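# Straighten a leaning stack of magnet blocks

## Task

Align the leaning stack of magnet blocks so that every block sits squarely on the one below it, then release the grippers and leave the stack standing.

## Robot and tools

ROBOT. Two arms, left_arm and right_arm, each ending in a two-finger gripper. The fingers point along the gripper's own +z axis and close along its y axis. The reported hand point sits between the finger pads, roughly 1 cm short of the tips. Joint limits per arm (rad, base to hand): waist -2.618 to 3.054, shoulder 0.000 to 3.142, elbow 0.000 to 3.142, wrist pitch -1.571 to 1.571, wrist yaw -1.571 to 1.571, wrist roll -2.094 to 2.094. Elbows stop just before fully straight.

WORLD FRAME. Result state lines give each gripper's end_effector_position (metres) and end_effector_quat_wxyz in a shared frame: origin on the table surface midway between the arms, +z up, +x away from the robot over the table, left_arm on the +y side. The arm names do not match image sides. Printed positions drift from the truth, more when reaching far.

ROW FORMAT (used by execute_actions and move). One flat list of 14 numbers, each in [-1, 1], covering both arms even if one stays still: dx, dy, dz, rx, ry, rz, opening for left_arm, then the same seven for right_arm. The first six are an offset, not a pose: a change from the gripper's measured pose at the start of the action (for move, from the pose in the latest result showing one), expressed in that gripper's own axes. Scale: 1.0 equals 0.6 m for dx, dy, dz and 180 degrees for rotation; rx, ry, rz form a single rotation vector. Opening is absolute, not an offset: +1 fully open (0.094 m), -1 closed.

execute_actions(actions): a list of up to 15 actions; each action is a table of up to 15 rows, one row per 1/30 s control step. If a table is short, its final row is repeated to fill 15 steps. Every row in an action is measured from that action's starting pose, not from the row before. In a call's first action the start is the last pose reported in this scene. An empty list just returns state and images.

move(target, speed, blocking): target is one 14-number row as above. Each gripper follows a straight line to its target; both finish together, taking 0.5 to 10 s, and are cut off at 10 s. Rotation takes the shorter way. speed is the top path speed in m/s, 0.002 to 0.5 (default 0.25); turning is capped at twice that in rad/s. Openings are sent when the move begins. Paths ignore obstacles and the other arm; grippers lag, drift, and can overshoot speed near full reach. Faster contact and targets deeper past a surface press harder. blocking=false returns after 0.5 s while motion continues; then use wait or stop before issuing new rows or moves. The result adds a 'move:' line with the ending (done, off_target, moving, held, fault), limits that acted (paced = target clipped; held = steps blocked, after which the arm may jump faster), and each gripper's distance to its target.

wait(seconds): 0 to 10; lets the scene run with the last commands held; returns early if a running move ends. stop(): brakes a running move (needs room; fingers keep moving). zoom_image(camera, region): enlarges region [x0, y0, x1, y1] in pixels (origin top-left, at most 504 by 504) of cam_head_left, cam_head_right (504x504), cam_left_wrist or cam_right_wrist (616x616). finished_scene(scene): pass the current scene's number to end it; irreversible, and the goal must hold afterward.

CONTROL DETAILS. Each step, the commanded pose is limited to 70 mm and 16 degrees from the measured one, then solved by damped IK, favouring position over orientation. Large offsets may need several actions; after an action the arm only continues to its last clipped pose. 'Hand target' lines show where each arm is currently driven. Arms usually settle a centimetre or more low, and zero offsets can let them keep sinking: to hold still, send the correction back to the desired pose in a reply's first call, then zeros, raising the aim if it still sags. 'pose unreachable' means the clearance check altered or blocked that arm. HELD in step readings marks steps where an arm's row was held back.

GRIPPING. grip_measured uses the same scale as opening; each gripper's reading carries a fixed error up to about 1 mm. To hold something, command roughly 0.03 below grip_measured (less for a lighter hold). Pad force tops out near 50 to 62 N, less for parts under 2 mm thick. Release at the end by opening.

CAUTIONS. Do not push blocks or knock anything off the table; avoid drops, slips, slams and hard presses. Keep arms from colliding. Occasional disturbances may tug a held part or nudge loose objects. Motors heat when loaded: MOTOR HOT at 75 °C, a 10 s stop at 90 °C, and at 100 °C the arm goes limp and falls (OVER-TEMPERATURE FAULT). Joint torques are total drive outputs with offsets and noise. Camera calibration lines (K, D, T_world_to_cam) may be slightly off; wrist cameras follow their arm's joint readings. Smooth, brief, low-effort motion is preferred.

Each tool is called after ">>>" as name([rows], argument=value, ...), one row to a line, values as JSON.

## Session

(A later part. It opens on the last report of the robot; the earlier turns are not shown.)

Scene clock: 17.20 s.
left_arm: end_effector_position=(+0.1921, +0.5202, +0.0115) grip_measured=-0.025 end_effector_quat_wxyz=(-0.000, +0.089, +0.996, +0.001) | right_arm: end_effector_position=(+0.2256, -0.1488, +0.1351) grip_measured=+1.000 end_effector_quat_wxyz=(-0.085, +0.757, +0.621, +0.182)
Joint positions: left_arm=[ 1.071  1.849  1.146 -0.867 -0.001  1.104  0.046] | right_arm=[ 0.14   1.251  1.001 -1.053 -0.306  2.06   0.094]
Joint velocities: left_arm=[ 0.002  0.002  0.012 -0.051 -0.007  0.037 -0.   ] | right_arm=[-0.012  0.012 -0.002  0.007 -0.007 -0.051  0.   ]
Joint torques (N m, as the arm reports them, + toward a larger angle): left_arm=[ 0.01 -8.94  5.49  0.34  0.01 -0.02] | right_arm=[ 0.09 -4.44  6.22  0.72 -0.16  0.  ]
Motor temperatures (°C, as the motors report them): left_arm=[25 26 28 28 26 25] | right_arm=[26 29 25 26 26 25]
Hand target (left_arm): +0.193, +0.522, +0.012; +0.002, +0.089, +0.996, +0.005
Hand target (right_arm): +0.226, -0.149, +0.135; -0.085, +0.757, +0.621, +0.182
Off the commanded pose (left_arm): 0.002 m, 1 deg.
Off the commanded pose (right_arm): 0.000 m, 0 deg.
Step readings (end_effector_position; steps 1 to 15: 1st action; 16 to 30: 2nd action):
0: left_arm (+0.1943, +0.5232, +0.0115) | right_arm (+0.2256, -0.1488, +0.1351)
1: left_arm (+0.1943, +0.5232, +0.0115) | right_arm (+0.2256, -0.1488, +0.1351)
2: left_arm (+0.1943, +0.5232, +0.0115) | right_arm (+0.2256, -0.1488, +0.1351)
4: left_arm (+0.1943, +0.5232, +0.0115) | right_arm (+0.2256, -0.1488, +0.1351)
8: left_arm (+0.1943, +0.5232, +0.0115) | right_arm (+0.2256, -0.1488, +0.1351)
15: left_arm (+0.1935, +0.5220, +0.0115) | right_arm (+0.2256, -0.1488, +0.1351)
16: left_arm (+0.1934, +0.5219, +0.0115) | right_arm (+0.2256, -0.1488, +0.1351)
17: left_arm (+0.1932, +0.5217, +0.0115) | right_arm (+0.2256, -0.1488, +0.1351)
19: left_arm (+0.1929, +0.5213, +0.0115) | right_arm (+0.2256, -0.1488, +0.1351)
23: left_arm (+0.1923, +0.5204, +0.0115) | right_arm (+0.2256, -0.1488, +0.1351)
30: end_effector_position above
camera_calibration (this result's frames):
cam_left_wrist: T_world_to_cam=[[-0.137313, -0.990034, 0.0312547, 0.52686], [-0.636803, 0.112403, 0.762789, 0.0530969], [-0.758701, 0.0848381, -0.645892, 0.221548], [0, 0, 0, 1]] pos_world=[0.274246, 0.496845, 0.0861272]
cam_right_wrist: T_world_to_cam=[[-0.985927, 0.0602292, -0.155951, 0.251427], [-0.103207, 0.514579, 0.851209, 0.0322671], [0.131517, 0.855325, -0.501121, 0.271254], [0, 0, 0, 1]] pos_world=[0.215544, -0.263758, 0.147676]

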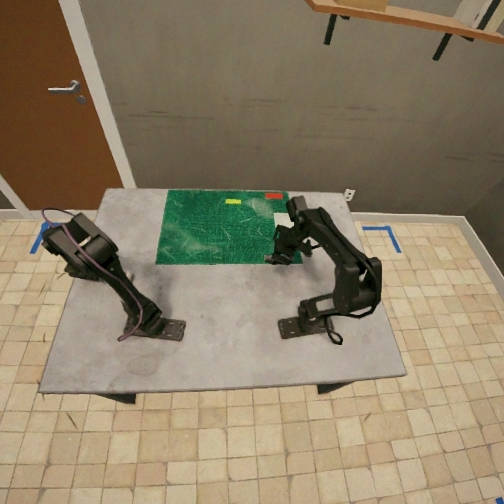

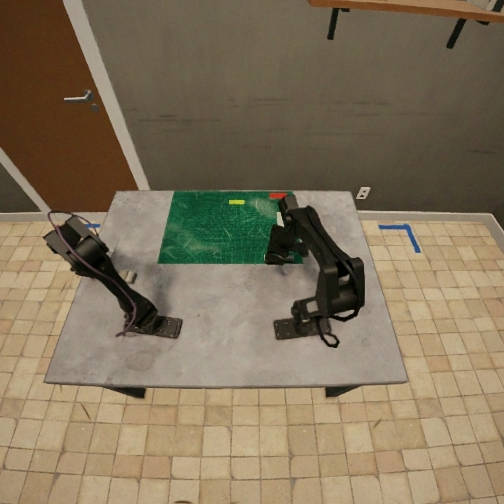

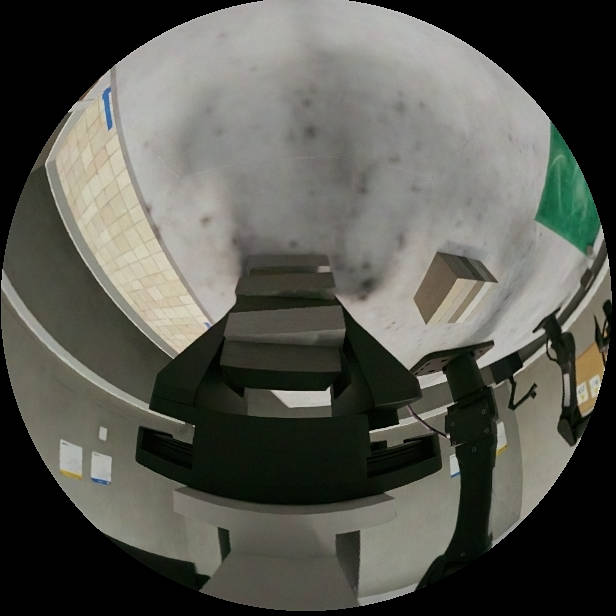

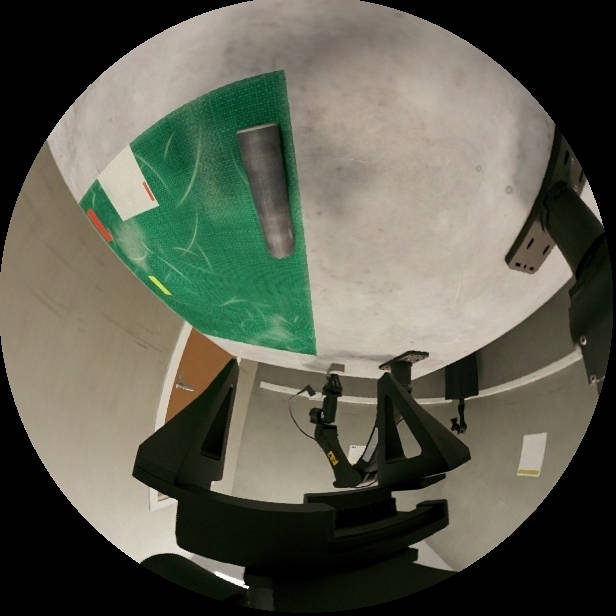

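>>> execute_actions([
  [[0,0,0,0,0,0,-0.04, 0,0,0,0,0,0,1],[0,0,0,0,0,0,-0.055, 0,0,0,0,0,0,1],[0,0,0,0,0,0,-0.07, 0,0,0,0,0,0,1],[0,0,0,0,0,0,-0.085, 0,0,0,0,0,0,1],[0,0,0,0,0,0,-0.10, 0,0,0,0,0,0,1],[0,0,0,0,0,0,-0.115, 0,0,0,0,0,0,1],[0,0,0,0,0,0,-0.13, 0,0,0,0,0,0,1],[0,0,0,0,0,0,-0.145, 0,0,0,0,0,0,1],[0,0,0,0,0,0,-0.16, 0,0,0,0,0,0,1],[0,0,0,0,0,0,-0.175, 0,0,0,0,0,0,1],[0,0,0,0,0,0,-0.19, 0,0,0,0,0,0,1]],
])

>>> zoom_image(camera="cam_left_wrist", region=[190, 230, 400, 420])

Scene clock: 18.03 s.
left_arm: end_effector_position=(+0.1921, +0.5202, +0.0115) grip_measured=-0.059 end_effector_quat_wxyz=(-0.000, +0.089, +0.996, +0.001) | right_arm: end_effector_position=(+0.2256, -0.1488, +0.1351) grip_measured=+1.000 end_effector_quat_wxyz=(-0.085, +0.757, +0.621, +0.182)
Joint positions: left_arm=[ 1.071  1.849  1.146 -0.867 -0.001  1.104  0.044] | right_arm=[ 0.14   1.251  1.001 -1.053 -0.306  2.06   0.094]
Joint velocities: left_arm=[ 0.012  0.002 -0.007 -0.095 -0.007  0.022 -0.001] | right_arm=[-0.002  0.002 -0.007 -0.007 -0.051  0.095  0.   ]
Joint torques (N m, as the arm reports them, + toward a larger angle): left_arm=[ 0.   -8.94  5.46  0.25  0.01 -0.02] | right_arm=[-0.01 -4.48  6.31  0.73 -0.16 -0.02]
Motor temperatures (°C, as the motors report them): left_arm=[25 26 28 28 26 25] | right_arm=[26 29 25 26 26 25]
Hand target (left_arm): +0.192, +0.520, +0.012; -0.000, +0.089, +0.996, +0.001
Hand target (right_arm): +0.226, -0.149, +0.135; -0.085, +0.757, +0.621, +0.182
Off the commanded pose (left_arm): 0.000 m, 0 deg.
Off the commanded pose (right_arm): 0.000 m, 0 deg.
Step readings (end_effector_position):
0: left_arm (+0.1921, +0.5202, +0.0115) | right_arm (+0.2256, -0.1488, +0.1351)
1: left_arm (+0.1921, +0.5202, +0.0115) | right_arm (+0.2256, -0.1488, +0.1351)
2: left_arm (+0.1921, +0.5202, +0.0115) | right_arm (+0.2256, -0.1488, +0.1351)
4: left_arm (+0.1921, +0.5202, +0.0115) | right_arm (+0.2256, -0.1488, +0.1351)
8: left_arm (+0.1921, +0.5202, +0.0115) | right_arm (+0.2256, -0.1488, +0.1351)
15: end_effector_position above
camera_calibration (this result's frames):
cam_left_wrist: T_world_to_cam=[[-0.137313, -0.990034, 0.0312547, 0.52686], [-0.636803, 0.112403, 0.762789, 0.0530969], [-0.758701, 0.0848381, -0.645892, 0.221548], [0, 0, 0, 1]] pos_world=[0.274246, 0.496845, 0.0861272]
cam_right_wrist: T_world_to_cam=[[-0.985927, 0.0602292, -0.155951, 0.251427], [-0.103207, 0.514579, 0.851209, 0.0322671], [0.131517, 0.855325, -0.501121, 0.271254], [0, 0, 0, 1]] pos_world=[0.215544, -0.263758, 0.147676]

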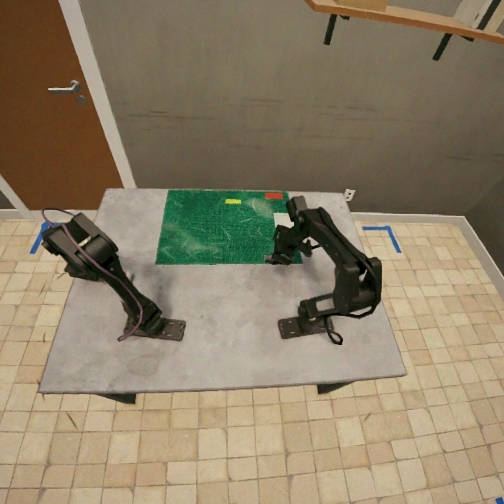

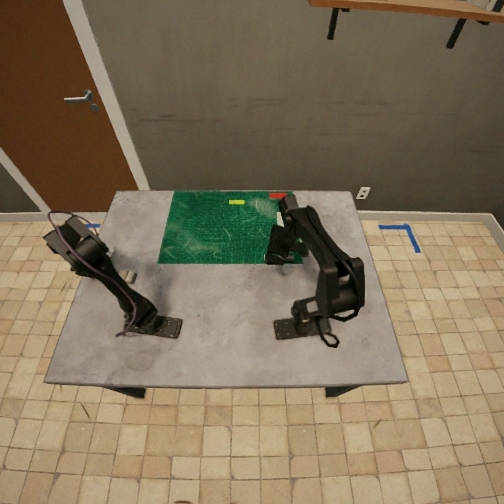

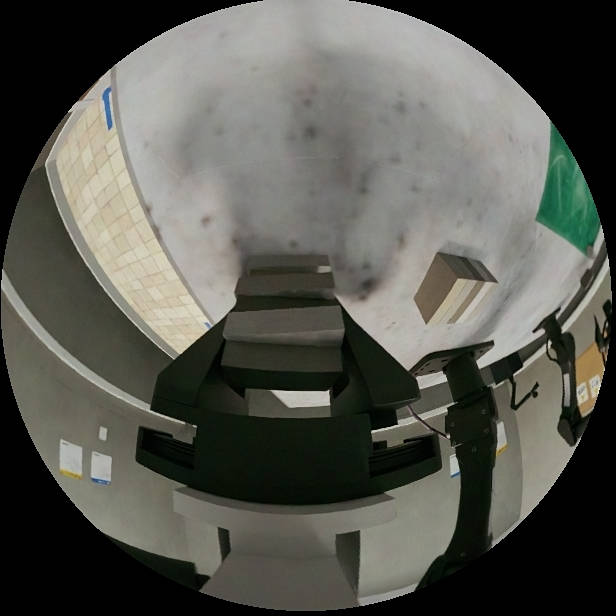

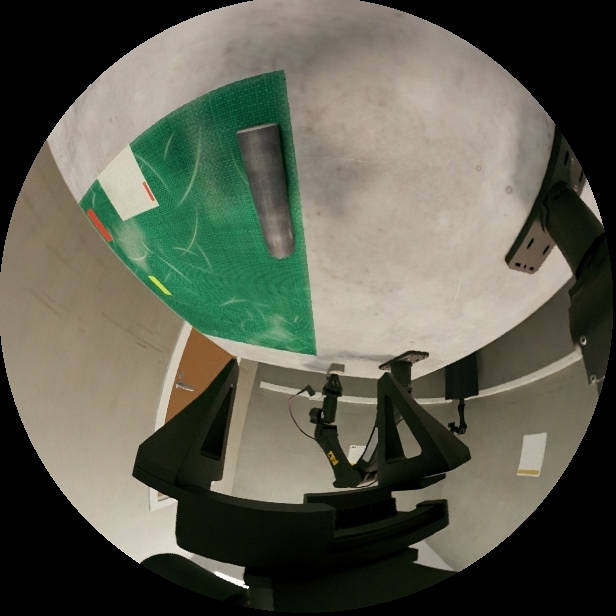

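Region (190, 230, 400, 420) of cam_left_wrist's 616x616 image, scaled by 2.400, with more detail than that image has; it fills the top 456 rows of this view, and the rest is white.

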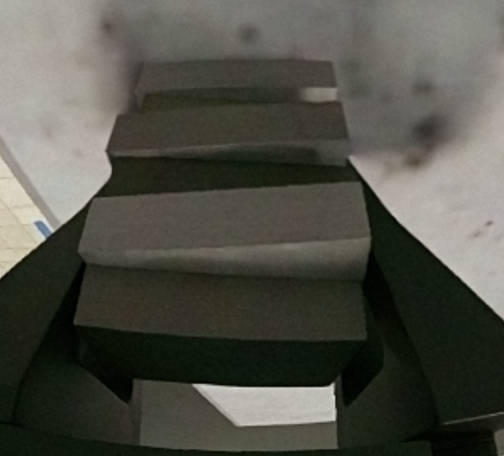

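>>> execute_actions([
  [[0,0,0,0,0,0,0.0, 0,0,0,0,0,0,1],[0,0,0,0,0,0,0.2, 0,0,0,0,0,0,1],[0,0,0,0,0,0,0.5, 0,0,0,0,0,0,1],[0,0,0,0,0,0,0.85, 0,0,0,0,0,0,1]],
])

>>> move(target=[-0.006,0,-0.008,0,0,-0.5,0.85, 0,0,0,0,0,0,1], speed=0.5)

>>> zoom_image(camera="cam_left_wrist", region=[190, 230, 400, 420])

Scene clock: 19.07 s.
left_arm: end_effector_position=(+0.1921, +0.5202, +0.0115) grip_measured=+0.848 end_effector_quat_wxyz=(-0.000, +0.089, +0.996, +0.001) | right_arm: end_effector_position=(+0.2256, -0.1488, +0.1351) grip_measured=+1.000 end_effector_quat_wxyz=(-0.085, +0.757, +0.621, +0.182)
Joint positions: left_arm=[ 1.071  1.849  1.146 -0.867 -0.001  1.104  0.087] | right_arm=[ 0.14   1.251  1.001 -1.053 -0.306  2.06   0.094]
Joint velocities: left_arm=[ 0.007  0.002 -0.007  0.037 -0.037 -0.022  0.001] | right_arm=[-0.002 -0.007  0.002  0.022 -0.007 -0.037  0.   ]
Joint torques (N m, as the arm reports them, + toward a larger angle): left_arm=[ 0.03 -8.9   5.54  0.25  0.02 -0.02] | right_arm=[ 0.06 -4.41  6.14  0.75 -0.13 -0.01]
Motor temperatures (°C, as the motors report them): left_arm=[25 26 28 28 26 25] | right_arm=[26 28 25 26 26 25]
Hand target (left_arm): +0.192, +0.520, +0.012; -0.000, +0.089, +0.996, +0.001
Hand target (right_arm): +0.226, -0.149, +0.135; -0.085, +0.757, +0.621, +0.182
Off the commanded pose (left_arm): 0.000 m, 0 deg.
Off the commanded pose (right_arm): 0.000 m, 0 deg.
Step readings (end_effector_position):
0: left_arm (+0.1921, +0.5202, +0.0115) | right_arm (+0.2256, -0.1488, +0.1351)
1: left_arm (+0.1921, +0.5202, +0.0115) | right_arm (+0.2256, -0.1488, +0.1351)
2: left_arm (+0.1921, +0.5202, +0.0115) | right_arm (+0.2256, -0.1488, +0.1351)
4: left_arm (+0.1921, +0.5202, +0.0115) | right_arm (+0.2256, -0.1488, +0.1351)
8: left_arm (+0.1921, +0.5202, +0.0115) | right_arm (+0.2256, -0.1488, +0.1351)
15: end_effector_position above
camera_calibration (this result's frames):
cam_left_wrist: T_world_to_cam=[[-0.137313, -0.990034, 0.0312547, 0.52686], [-0.636803, 0.112403, 0.762789, 0.0530969], [-0.758701, 0.0848381, -0.645892, 0.221548], [0, 0, 0, 1]] pos_world=[0.274246, 0.496845, 0.0861272]
cam_right_wrist: T_world_to_cam=[[-0.985927, 0.0602292, -0.155951, 0.251427], [-0.103207, 0.514579, 0.851209, 0.0322671], [0.131517, 0.855325, -0.501121, 0.271254], [0, 0, 0, 1]] pos_world=[0.215544, -0.263758, 0.147676]

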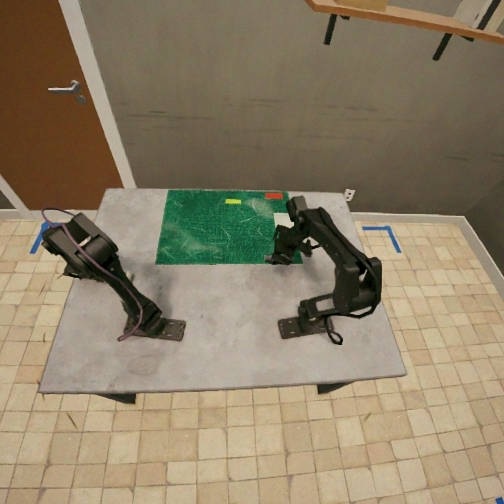

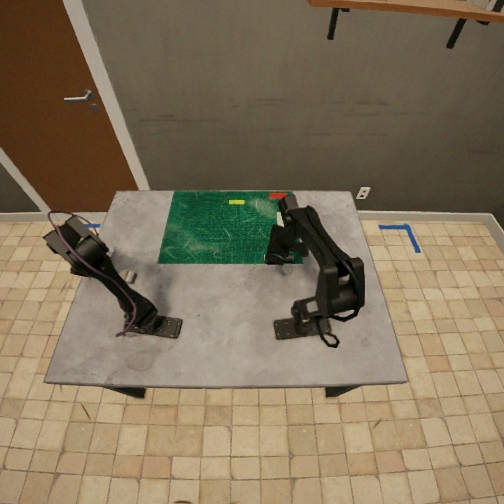

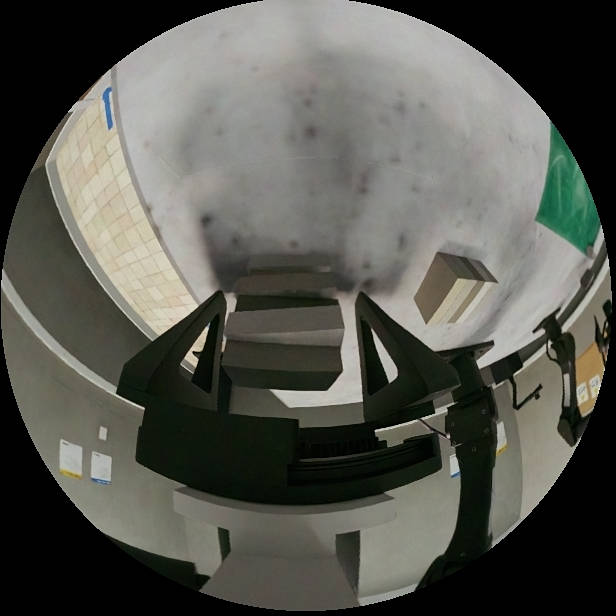

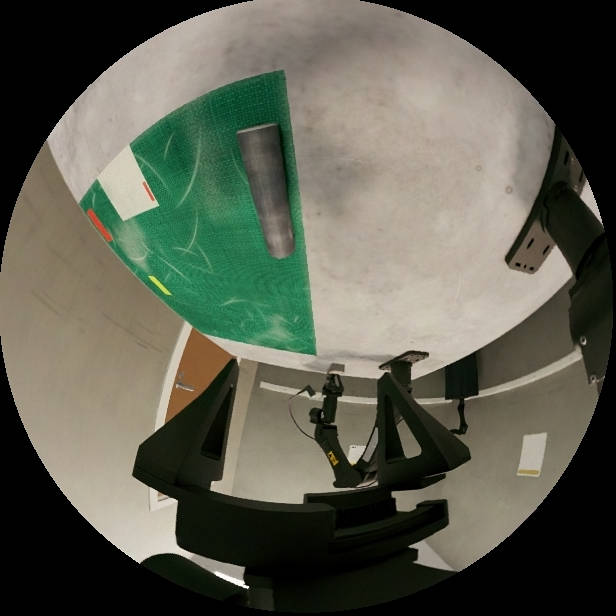

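Scene clock: 21.40 s.
left_arm: end_effector_position=(+0.1916, +0.5193, +0.0115) grip_measured=+0.848 end_effector_quat_wxyz=(+0.002, +0.642, -0.766, -0.000) | right_arm: end_effector_position=(+0.2256, -0.1488, +0.1351) grip_measured=+1.000 end_effector_quat_wxyz=(-0.085, +0.757, +0.621, +0.182)
Joint positions: left_arm=[ 1.071  1.849  1.146 -0.872 -0.001 -0.469  0.087] | right_arm=[ 0.14   1.251  1.001 -1.053 -0.306  2.06   0.094]
Joint velocities: left_arm=[ 0.002 -0.002 -0.007  0.037 -0.007 -0.051 -0.   ] | right_arm=[ 0.017 -0.012 -0.017 -0.007  0.022  0.066  0.   ]
Joint torques (N m, as the arm reports them, + toward a larger angle): left_arm=[-0.8  -9.18  6.94  0.08  0.01 -0.08] | right_arm=[-0.14 -4.35  6.22  0.72 -0.15 -0.01]
Motor temperatures (°C, as the motors report them): left_arm=[25 26 28 28 26 25] | right_arm=[26 28 25 26 26 25]
Hand target (left_arm): +0.196, +0.520, +0.016; +0.000, -0.642, +0.767, +0.001
Hand target (right_arm): +0.226, -0.149, +0.135; -0.085, +0.757, +0.621, +0.182
Off the commanded pose (left_arm): 0.006 m, 0 deg.
Off the commanded pose (right_arm): 0.000 m, 0 deg.
move: done
camera_calibration (this result's frames):
cam_left_wrist: T_world_to_cam=[[0.990356, -0.135266, 0.0299805, -0.134003], [-0.109986, -0.635974, 0.763833, 0.340569], [-0.0842534, -0.759764, -0.644717, 0.530622], [0, 0, 0, 1]] pos_world=[0.214875, 0.601614, 0.0859813]
cam_right_wrist: T_world_to_cam=[[-0.985927, 0.0602292, -0.155951, 0.251427], [-0.103207, 0.514579, 0.851209, 0.0322671], [0.131517, 0.855325, -0.501121, 0.271254], [0, 0, 0, 1]] pos_world=[0.215544, -0.263758, 0.147676]

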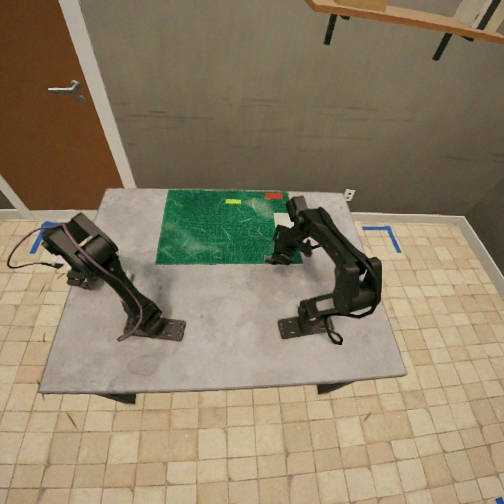

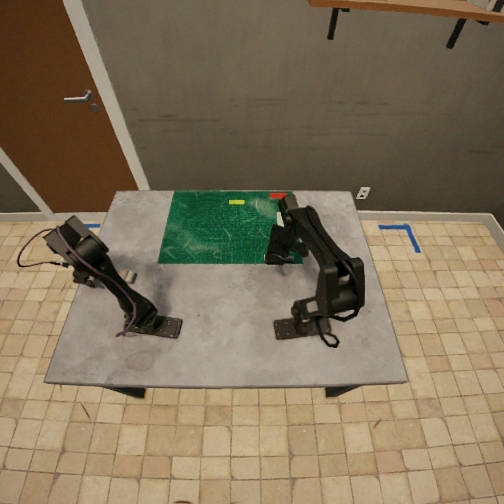

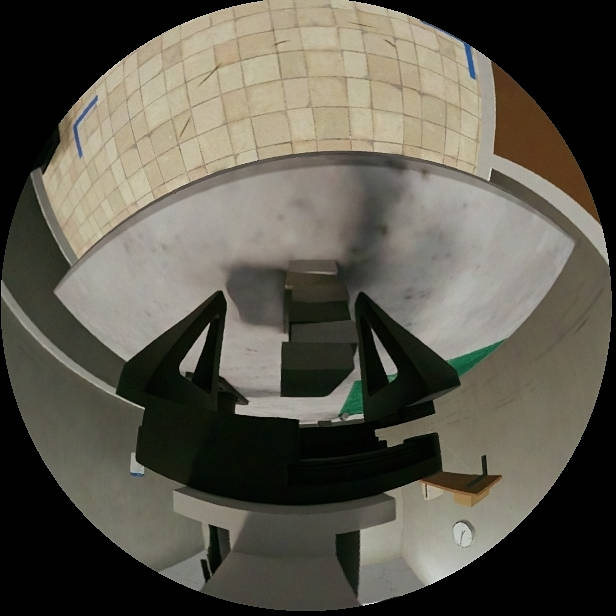

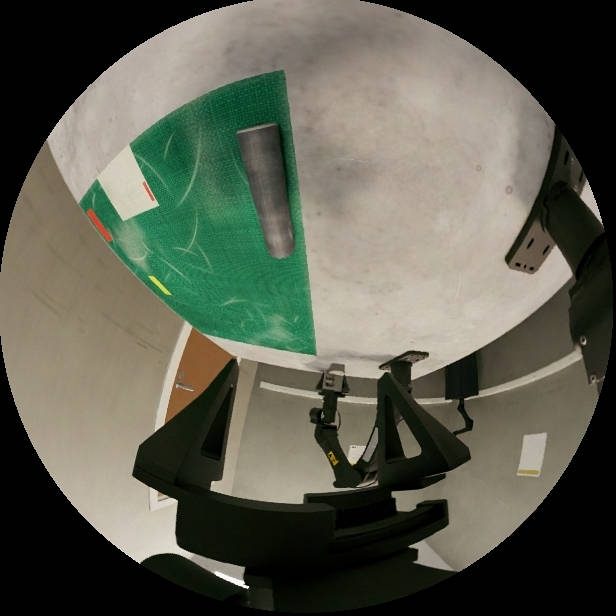

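Region (190, 230, 400, 420) of cam_left_wrist's 616x616 image, scaled by 2.400, with more detail than that image has; it fills the top 456 rows of this view, and the rest is white.

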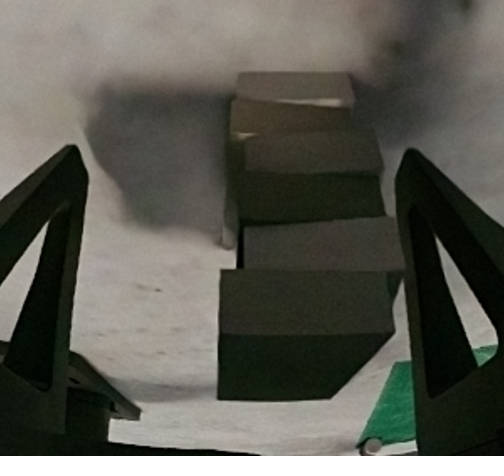

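>>> execute_actions([
  [[0,-0.010,-0.003,0,0,0,0.85, 0,0,0,0,0,0,1],[0,-0.013,-0.003,0,0,0,0.8, 0,0,0,0,0,0,1],[0,-0.016,-0.003,0,0,0,0.75, 0,0,0,0,0,0,1],[0,-0.019,-0.003,0,0,0,0.7, 0,0,0,0,0,0,1],[0,-0.022,-0.003,0,0,0,0.65, 0,0,0,0,0,0,1],[0,-0.025,-0.003,0,0,0,0.6, 0,0,0,0,0,0,1],[0,-0.028,-0.003,0,0,0,0.55, 0,0,0,0,0,0,1],[0,-0.030,-0.003,0,0,0,0.5, 0,0,0,0,0,0,1]],
])

>>> zoom_image(camera="cam_left_wrist", region=[190, 230, 400, 420])

Scene clock: 22.47 s.
left_arm: end_effector_position=(+0.2074, +0.5164, +0.0164) grip_measured=+0.502 end_effector_quat_wxyz=(-0.007, +0.640, -0.768, -0.002) | right_arm: end_effector_position=(+0.2256, -0.1488, +0.1351) grip_measured=+1.000 end_effector_quat_wxyz=(-0.085, +0.757, +0.621, +0.182)
Joint positions: left_arm=[ 1.026  1.85   1.17  -0.875 -0.001 -0.509  0.071] | right_arm=[ 0.14   1.251  1.001 -1.053 -0.306  2.06   0.094]
Joint velocities: left_arm=[-0.037  0.027  0.007  0.022  0.007 -0.081  0.001] | right_arm=[ 0.002  0.012 -0.002 -0.066  0.022 -0.066  0.   ]
Joint torques (N m, as the arm reports them, + toward a larger angle): left_arm=[-0.38 -7.17  7.17  0.14  0.01 -0.08] | right_arm=[-0.1  -4.36  6.29  0.74 -0.15 -0.01]
Motor temperatures (°C, as the motors report them): left_arm=[25 26 28 28 26 25] | right_arm=[26 28 25 26 26 25]
Hand target (left_arm): +0.209, +0.516, +0.013; -0.001, -0.642, +0.767, +0.001
Hand target (right_arm): +0.226, -0.149, +0.135; -0.085, +0.757, +0.621, +0.182
Off the commanded pose (left_arm): 0.004 m, 1 deg.
Off the commanded pose (right_arm): 0.000 m, 0 deg.
Step readings (end_effector_position):
0: left_arm (+0.1916, +0.5193, +0.0115) | right_arm (+0.2256, -0.1488, +0.1351)
1: left_arm (+0.1917, +0.5192, +0.0115) | right_arm (+0.2256, -0.1488, +0.1351)
2: left_arm (+0.1922, +0.5188, +0.0115) | right_arm (+0.2256, -0.1488, +0.1351)
4: left_arm (+0.1943, +0.5173, +0.0115) | right_arm (+0.2256, -0.1488, +0.1351)
8: left_arm (+0.2024, +0.5157, +0.0143) | right_arm (+0.2256, -0.1488, +0.1351)
15: end_effector_position above
camera_calibration (this result's frames):
cam_left_wrist: T_world_to_cam=[[0.989315, -0.140303, 0.0396297, -0.147617], [-0.121853, -0.646494, 0.753125, 0.344782], [-0.0800452, -0.749907, -0.656683, 0.52705], [0, 0, 0, 1]] pos_world=[0.23024, 0.597427, 0.0922904]
cam_right_wrist: T_world_to_cam=[[-0.985927, 0.0602292, -0.155951, 0.251427], [-0.103207, 0.514579, 0.851209, 0.0322671], [0.131517, 0.855325, -0.501121, 0.271254], [0, 0, 0, 1]] pos_world=[0.215544, -0.263758, 0.147676]

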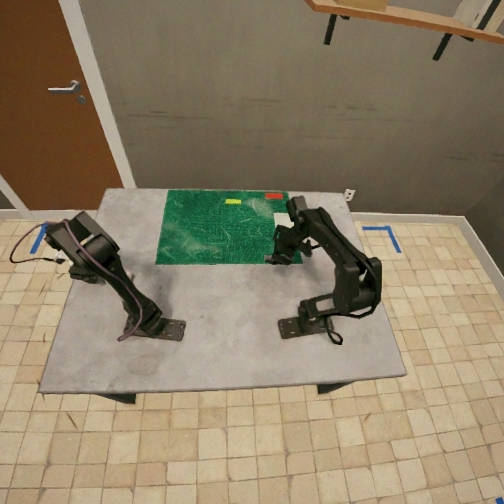

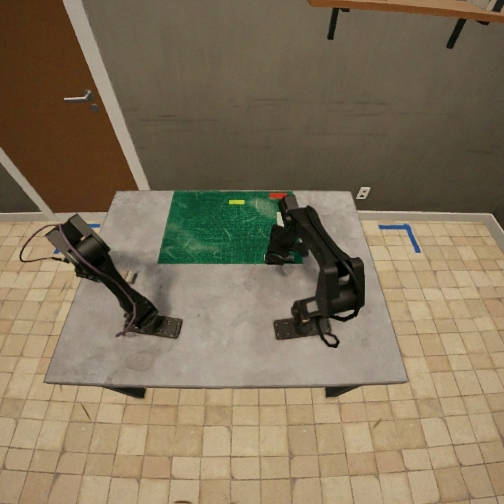

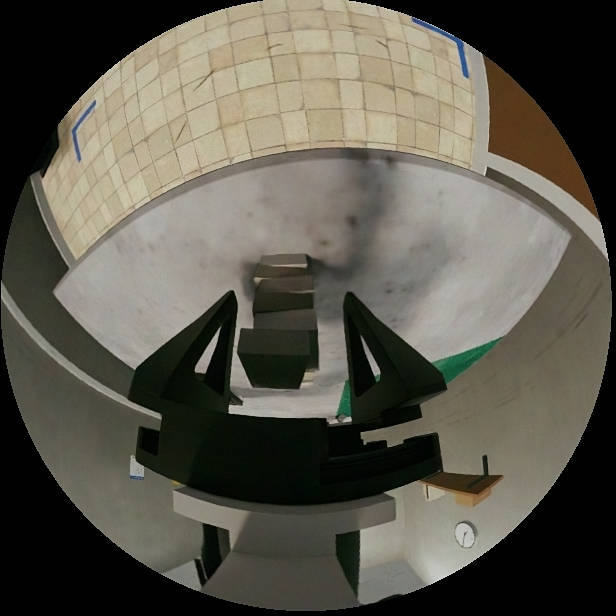

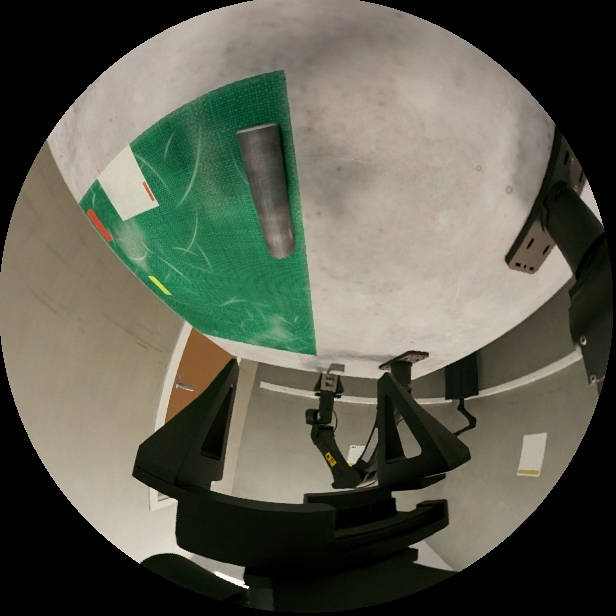

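Region (190, 230, 400, 420) of cam_left_wrist's 616x616 image, scaled by 2.400, with more detail than that image has; it fills the top 456 rows of this view, and the rest is white.

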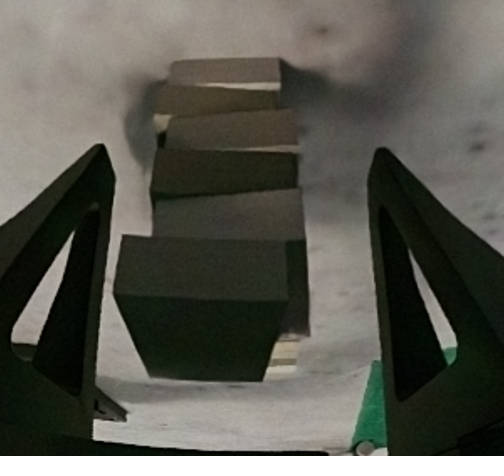

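>>> execute_actions([
  [[0,-0.002,0.007,-0.002,0.0043,-0.0014,0.4, 0,0,0,0,0,0,1],[0,-0.002,0.010,-0.002,0.0043,-0.0014,0.3, 0,0,0,0,0,0,1],[0,-0.002,0.013,-0.002,0.0043,-0.0014,0.2, 0,0,0,0,0,0,1],[0,-0.002,0.015,-0.002,0.0043,-0.0014,0.1, 0,0,0,0,0,0,1]],
])

Scene clock: 23.50 s.
left_arm: end_effector_position=(+0.2071, +0.5160, +0.0139) grip_measured=+0.102 end_effector_quat_wxyz=(-0.004, +0.642, -0.767, -0.001) | right_arm: end_effector_position=(+0.2256, -0.1488, +0.1351) grip_measured=+1.000 end_effector_quat_wxyz=(-0.085, +0.757, +0.621, +0.182)
Joint positions: left_arm=[ 1.026  1.858  1.17  -0.873 -0.001 -0.512  0.052] | right_arm=[ 0.14   1.251  1.001 -1.053 -0.306  2.06   0.094]
Joint velocities: left_arm=[-0.007  0.012 -0.007 -0.007 -0.037 -0.007  0.   ] | right_arm=[ 0.002  0.012  0.002 -0.095  0.022  0.007  0.   ]
Joint torques (N m, as the arm reports them, + toward a larger angle): left_arm=[-0.24 -7.24  5.59  0.41  0.03 -0.05] | right_arm=[-0.08 -4.43  6.23  0.71 -0.15 -0.03]
Motor temperatures (°C, as the motors report them): left_arm=[25 27 28 28 26 25] | right_arm=[26 28 25 26 26 25]
Hand target (left_arm): +0.209, +0.516, +0.008; +0.000, -0.642, +0.767, +0.000
Hand target (right_arm): +0.226, -0.149, +0.135; -0.085, +0.757, +0.621, +0.182
Off the commanded pose (left_arm): 0.007 m, 0 deg.
Off the commanded pose (right_arm): 0.000 m, 0 deg.
Step readings (end_effector_position):
0: left_arm (+0.2069, +0.5157, +0.0139) | right_arm (+0.2256, -0.1488, +0.1351)
1: left_arm (+0.2069, +0.5157, +0.0139) | right_arm (+0.2256, -0.1488, +0.1351)
2: left_arm (+0.2069, +0.5157, +0.0139) | right_arm (+0.2256, -0.1488, +0.1351)
4: left_arm (+0.2069, +0.5157, +0.0139) | right_arm (+0.2256, -0.1488, +0.1351)
8: left_arm (+0.2071, +0.5159, +0.0139) | right_arm (+0.2256, -0.1488, +0.1351)
15: end_effector_position above
camera_calibration (this result's frames):
cam_left_wrist: T_world_to_cam=[[0.989946, -0.136715, 0.0362771, -0.149221], [-0.11655, -0.643108, 0.756854, 0.343458], [-0.0801429, -0.753473, -0.652576, 0.526971], [0, 0, 0, 1]] pos_world=[0.229984, 0.597538, 0.0893543]
cam_right_wrist: T_world_to_cam=[[-0.985927, 0.0602292, -0.155951, 0.251427], [-0.103207, 0.514579, 0.851209, 0.0322671], [0.131517, 0.855325, -0.501121, 0.271254], [0, 0, 0, 1]] pos_world=[0.215544, -0.263758, 0.147676]

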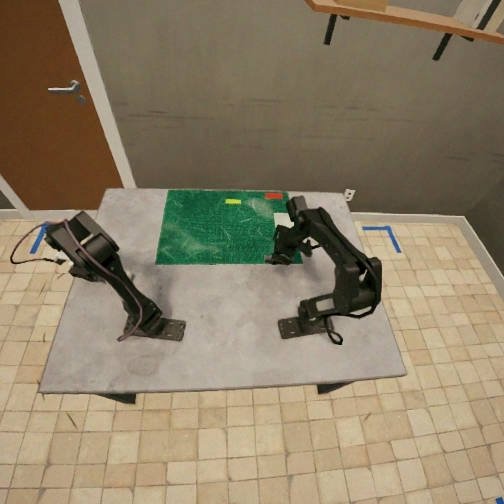

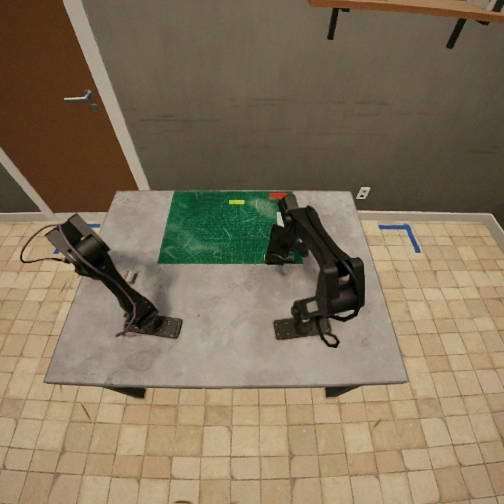

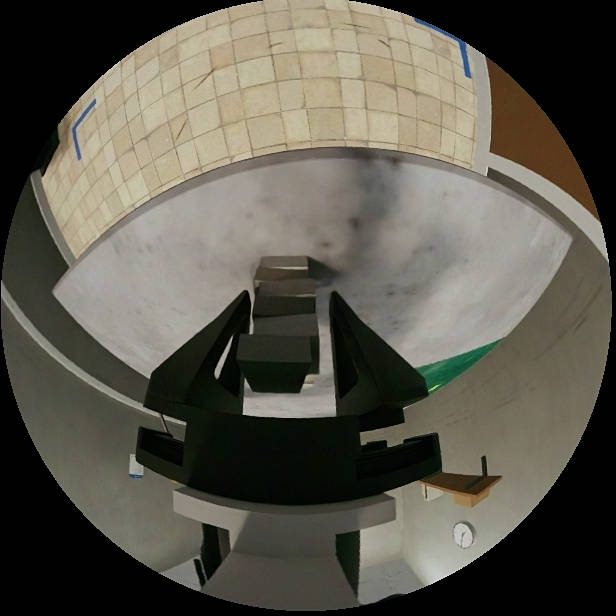

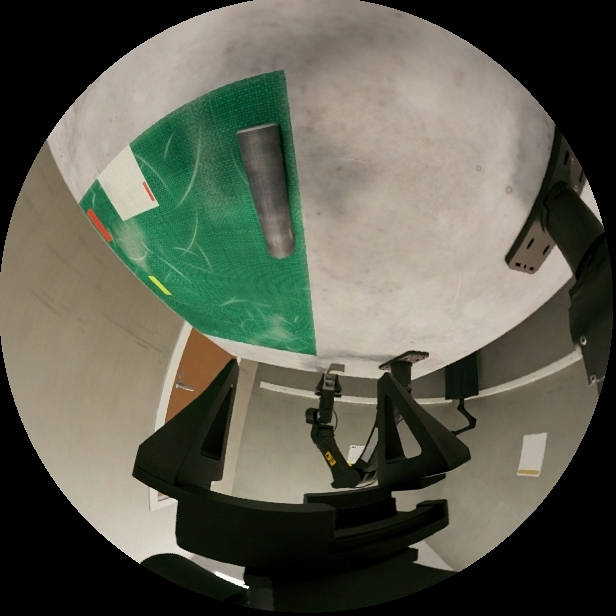

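>>> execute_actions([
  [[0,-0.002,0.012,-0.001,0.002,0,0.08, 0,0,0,0,0,0,1],[0,-0.002,0.013,-0.001,0.002,0,0.05, 0,0,0,0,0,0,1],[0,-0.002,0.014,-0.001,0.002,0,0.02, 0,0,0,0,0,0,1],[0,-0.002,0.014,-0.001,0.002,0,-0.01, 0,0,0,0,0,0,1],[0,-0.002,0.014,-0.001,0.002,0,-0.04, 0,0,0,0,0,0,1],[0,-0.002,0.014,-0.001,0.002,0,-0.06, 0,0,0,0,0,0,1],[0,-0.002,0.014,-0.001,0.002,0,-0.08, 0,0,0,0,0,0,1],[0,-0.002,0.014,-0.001,0.002,0,-0.10, 0,0,0,0,0,0,1],[0,-0.002,0.014,-0.001,0.002,0,-0.12, 0,0,0,0,0,0,1],[0,-0.002,0.014,-0.001,0.002,0,-0.14, 0,0,0,0,0,0,1],[0,-0.002,0.014,-0.001,0.002,0,-0.16, 0,0,0,0,0,0,1],[0,-0.002,0.014,-0.001,0.002,0,-0.18, 0,0,0,0,0,0,1],[0,-0.002,0.014,-0.001,0.002,0,-0.20, 0,0,0,0,0,0,1],[0,-0.002,0.014,-0.001,0.002,0,-0.22, 0,0,0,0,0,0,1],[0,-0.002,0.014,-0.001,0.002,0,-0.24, 0,0,0,0,0,0,1]],
  [[0,0,0,0,0,0,-0.26, 0,0,0,0,0,0,1],[0,0,0,0,0,0,-0.28, 0,0,0,0,0,0,1],[0,0,0,0,0,0,-0.30, 0,0,0,0,0,0,1],[0,0,0,0,0,0,-0.32, 0,0,0,0,0,0,1],[0,0,0,0,0,0,-0.34, 0,0,0,0,0,0,1],[0,0,0,0,0,0,-0.36, 0,0,0,0,0,0,1],[0,0,0,0,0,0,-0.38, 0,0,0,0,0,0,1],[0,0,0,0,0,0,-0.40, 0,0,0,0,0,0,1],[0,0,0,0,0,0,-0.42, 0,0,0,0,0,0,1],[0,0,0,0,0,0,-0.44, 0,0,0,0,0,0,1],[0,0,0,0,0,0,-0.46, 0,0,0,0,0,0,1],[0,0,0,0,0,0,-0.48, 0,0,0,0,0,0,1],[0,0,0,0,0,0,-0.50, 0,0,0,0,0,0,1],[0,0,0,0,0,0,-0.52, 0,0,0,0,0,0,1],[0,0,0,0,0,0,-0.55, 0,0,0,0,0,0,1]],
])

>>> zoom_image(camera="cam_left_wrist", region=[190, 230, 400, 420])

Scene clock: 25.37 s.
left_arm: end_effector_position=(+0.2053, +0.5176, +0.0139) grip_measured=-0.442 end_effector_quat_wxyz=(-0.003, +0.642, -0.767, -0.008) | right_arm: end_effector_position=(+0.2256, -0.1488, +0.1351) grip_measured=+1.000 end_effector_quat_wxyz=(-0.085, +0.757, +0.621, +0.182)
Joint positions: left_arm=[ 1.026  1.858  1.17  -0.873 -0.015 -0.512  0.026] | right_arm=[ 0.14   1.251  1.001 -1.053 -0.306  2.06   0.094]
Joint velocities: left_arm=[-0.002 -0.022 -0.002  0.022  0.037 -0.066 -0.001] | right_arm=[-0.002  0.002  0.007  0.022 -0.007  0.022  0.   ]
Joint torques (N m, as the arm reports them, + toward a larger angle): left_arm=[ 0.01 -9.08  5.53  0.33  0.07 -0.02] | right_arm=[ 0.06 -4.41  6.31  0.74 -0.16  0.  ]
Motor temperatures (°C, as the motors report them): left_arm=[25 27 28 28 26 25] | right_arm=[26 28 25 26 26 25]
Hand target (left_arm): +0.207, +0.518, +0.014; +0.006, -0.642, +0.767, +0.005
Hand target (right_arm): +0.226, -0.149, +0.135; -0.085, +0.757, +0.621, +0.182
Off the commanded pose (left_arm): 0.002 m, 1 deg.
Off the commanded pose (right_arm): 0.000 m, 0 deg.
Step readings (end_effector_position; steps 1 to 15: 1st action; 16 to 30: 2nd action):
0: left_arm (+0.2072, +0.5161, +0.0139) | right_arm (+0.2256, -0.1488, +0.1351)
1: left_arm (+0.2072, +0.5161, +0.0139) | right_arm (+0.2256, -0.1488, +0.1351)
2: left_arm (+0.2074, +0.5163, +0.0139) | right_arm (+0.2256, -0.1488, +0.1351)
4: left_arm (+0.2078, +0.5168, +0.0139) | right_arm (+0.2256, -0.1488, +0.1351)
8: left_arm (+0.2084, +0.5175, +0.0139) | right_arm (+0.2256, -0.1488, +0.1351)
15: left_arm (+0.2071, +0.5180, +0.0139) | right_arm (+0.2256, -0.1488, +0.1351)
16: left_arm (+0.2069, +0.5179, +0.0139) | right_arm (+0.2256, -0.1488, +0.1351)
17: left_arm (+0.2068, +0.5179, +0.0139) | right_arm (+0.2256, -0.1488, +0.1351)
19: left_arm (+0.2065, +0.5178, +0.0139) | right_arm (+0.2256, -0.1488, +0.1351)
23: left_arm (+0.2059, +0.5175, +0.0139) | right_arm (+0.2256, -0.1488, +0.1351)
30: end_effector_position above
camera_calibration (this result's frames):
cam_left_wrist: T_world_to_cam=[[0.990285, -0.136861, 0.024591, -0.14697], [-0.108477, -0.649714, 0.752399, 0.346048], [-0.0869973, -0.747757, -0.658248, 0.526533], [0, 0, 0, 1]] pos_world=[0.228887, 0.598437, 0.0898369]
cam_right_wrist: T_world_to_cam=[[-0.985927, 0.0602292, -0.155951, 0.251427], [-0.103207, 0.514579, 0.851209, 0.0322671], [0.131517, 0.855325, -0.501121, 0.271254], [0, 0, 0, 1]] pos_world=[0.215544, -0.263758, 0.147676]

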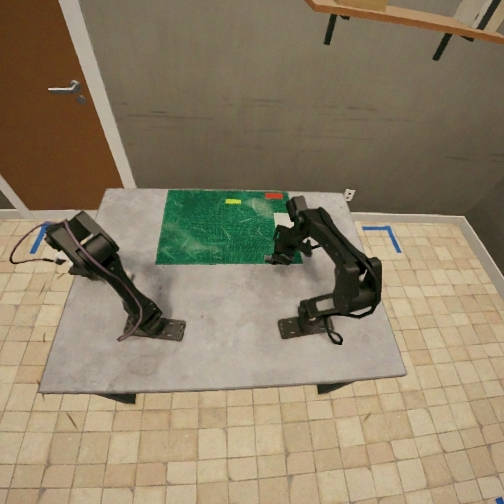

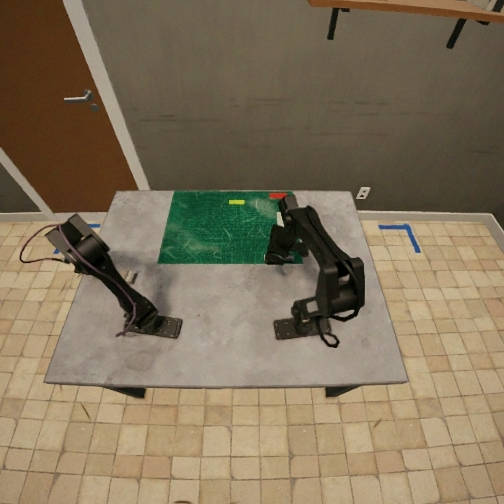

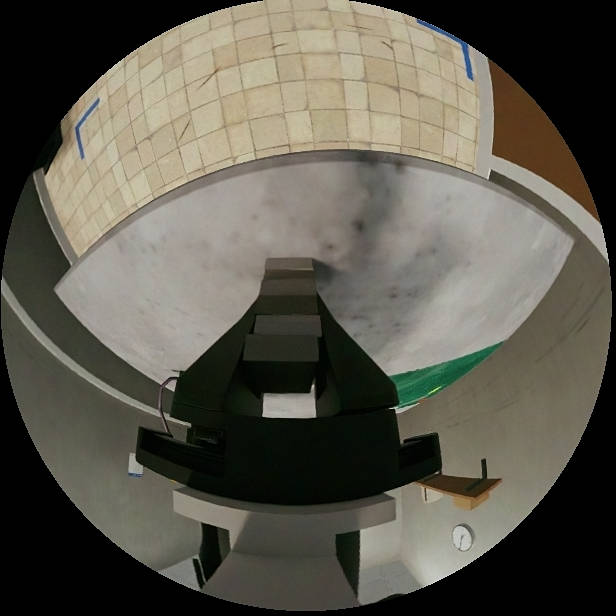

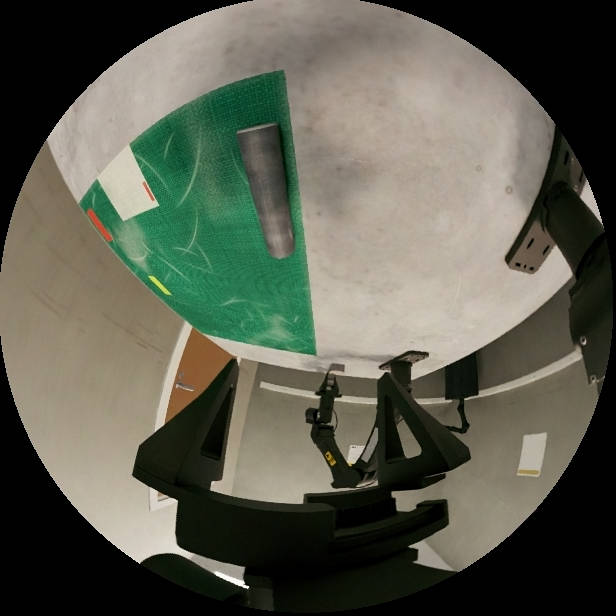

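Region (190, 230, 400, 420) of cam_left_wrist's 616x616 image, scaled by 2.400, with more detail than that image has; it fills the top 456 rows of this view, and the rest is white.

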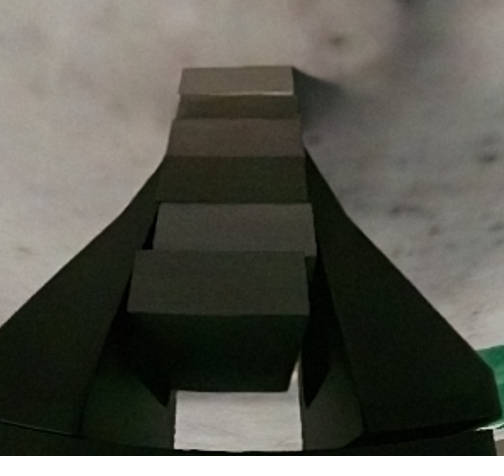

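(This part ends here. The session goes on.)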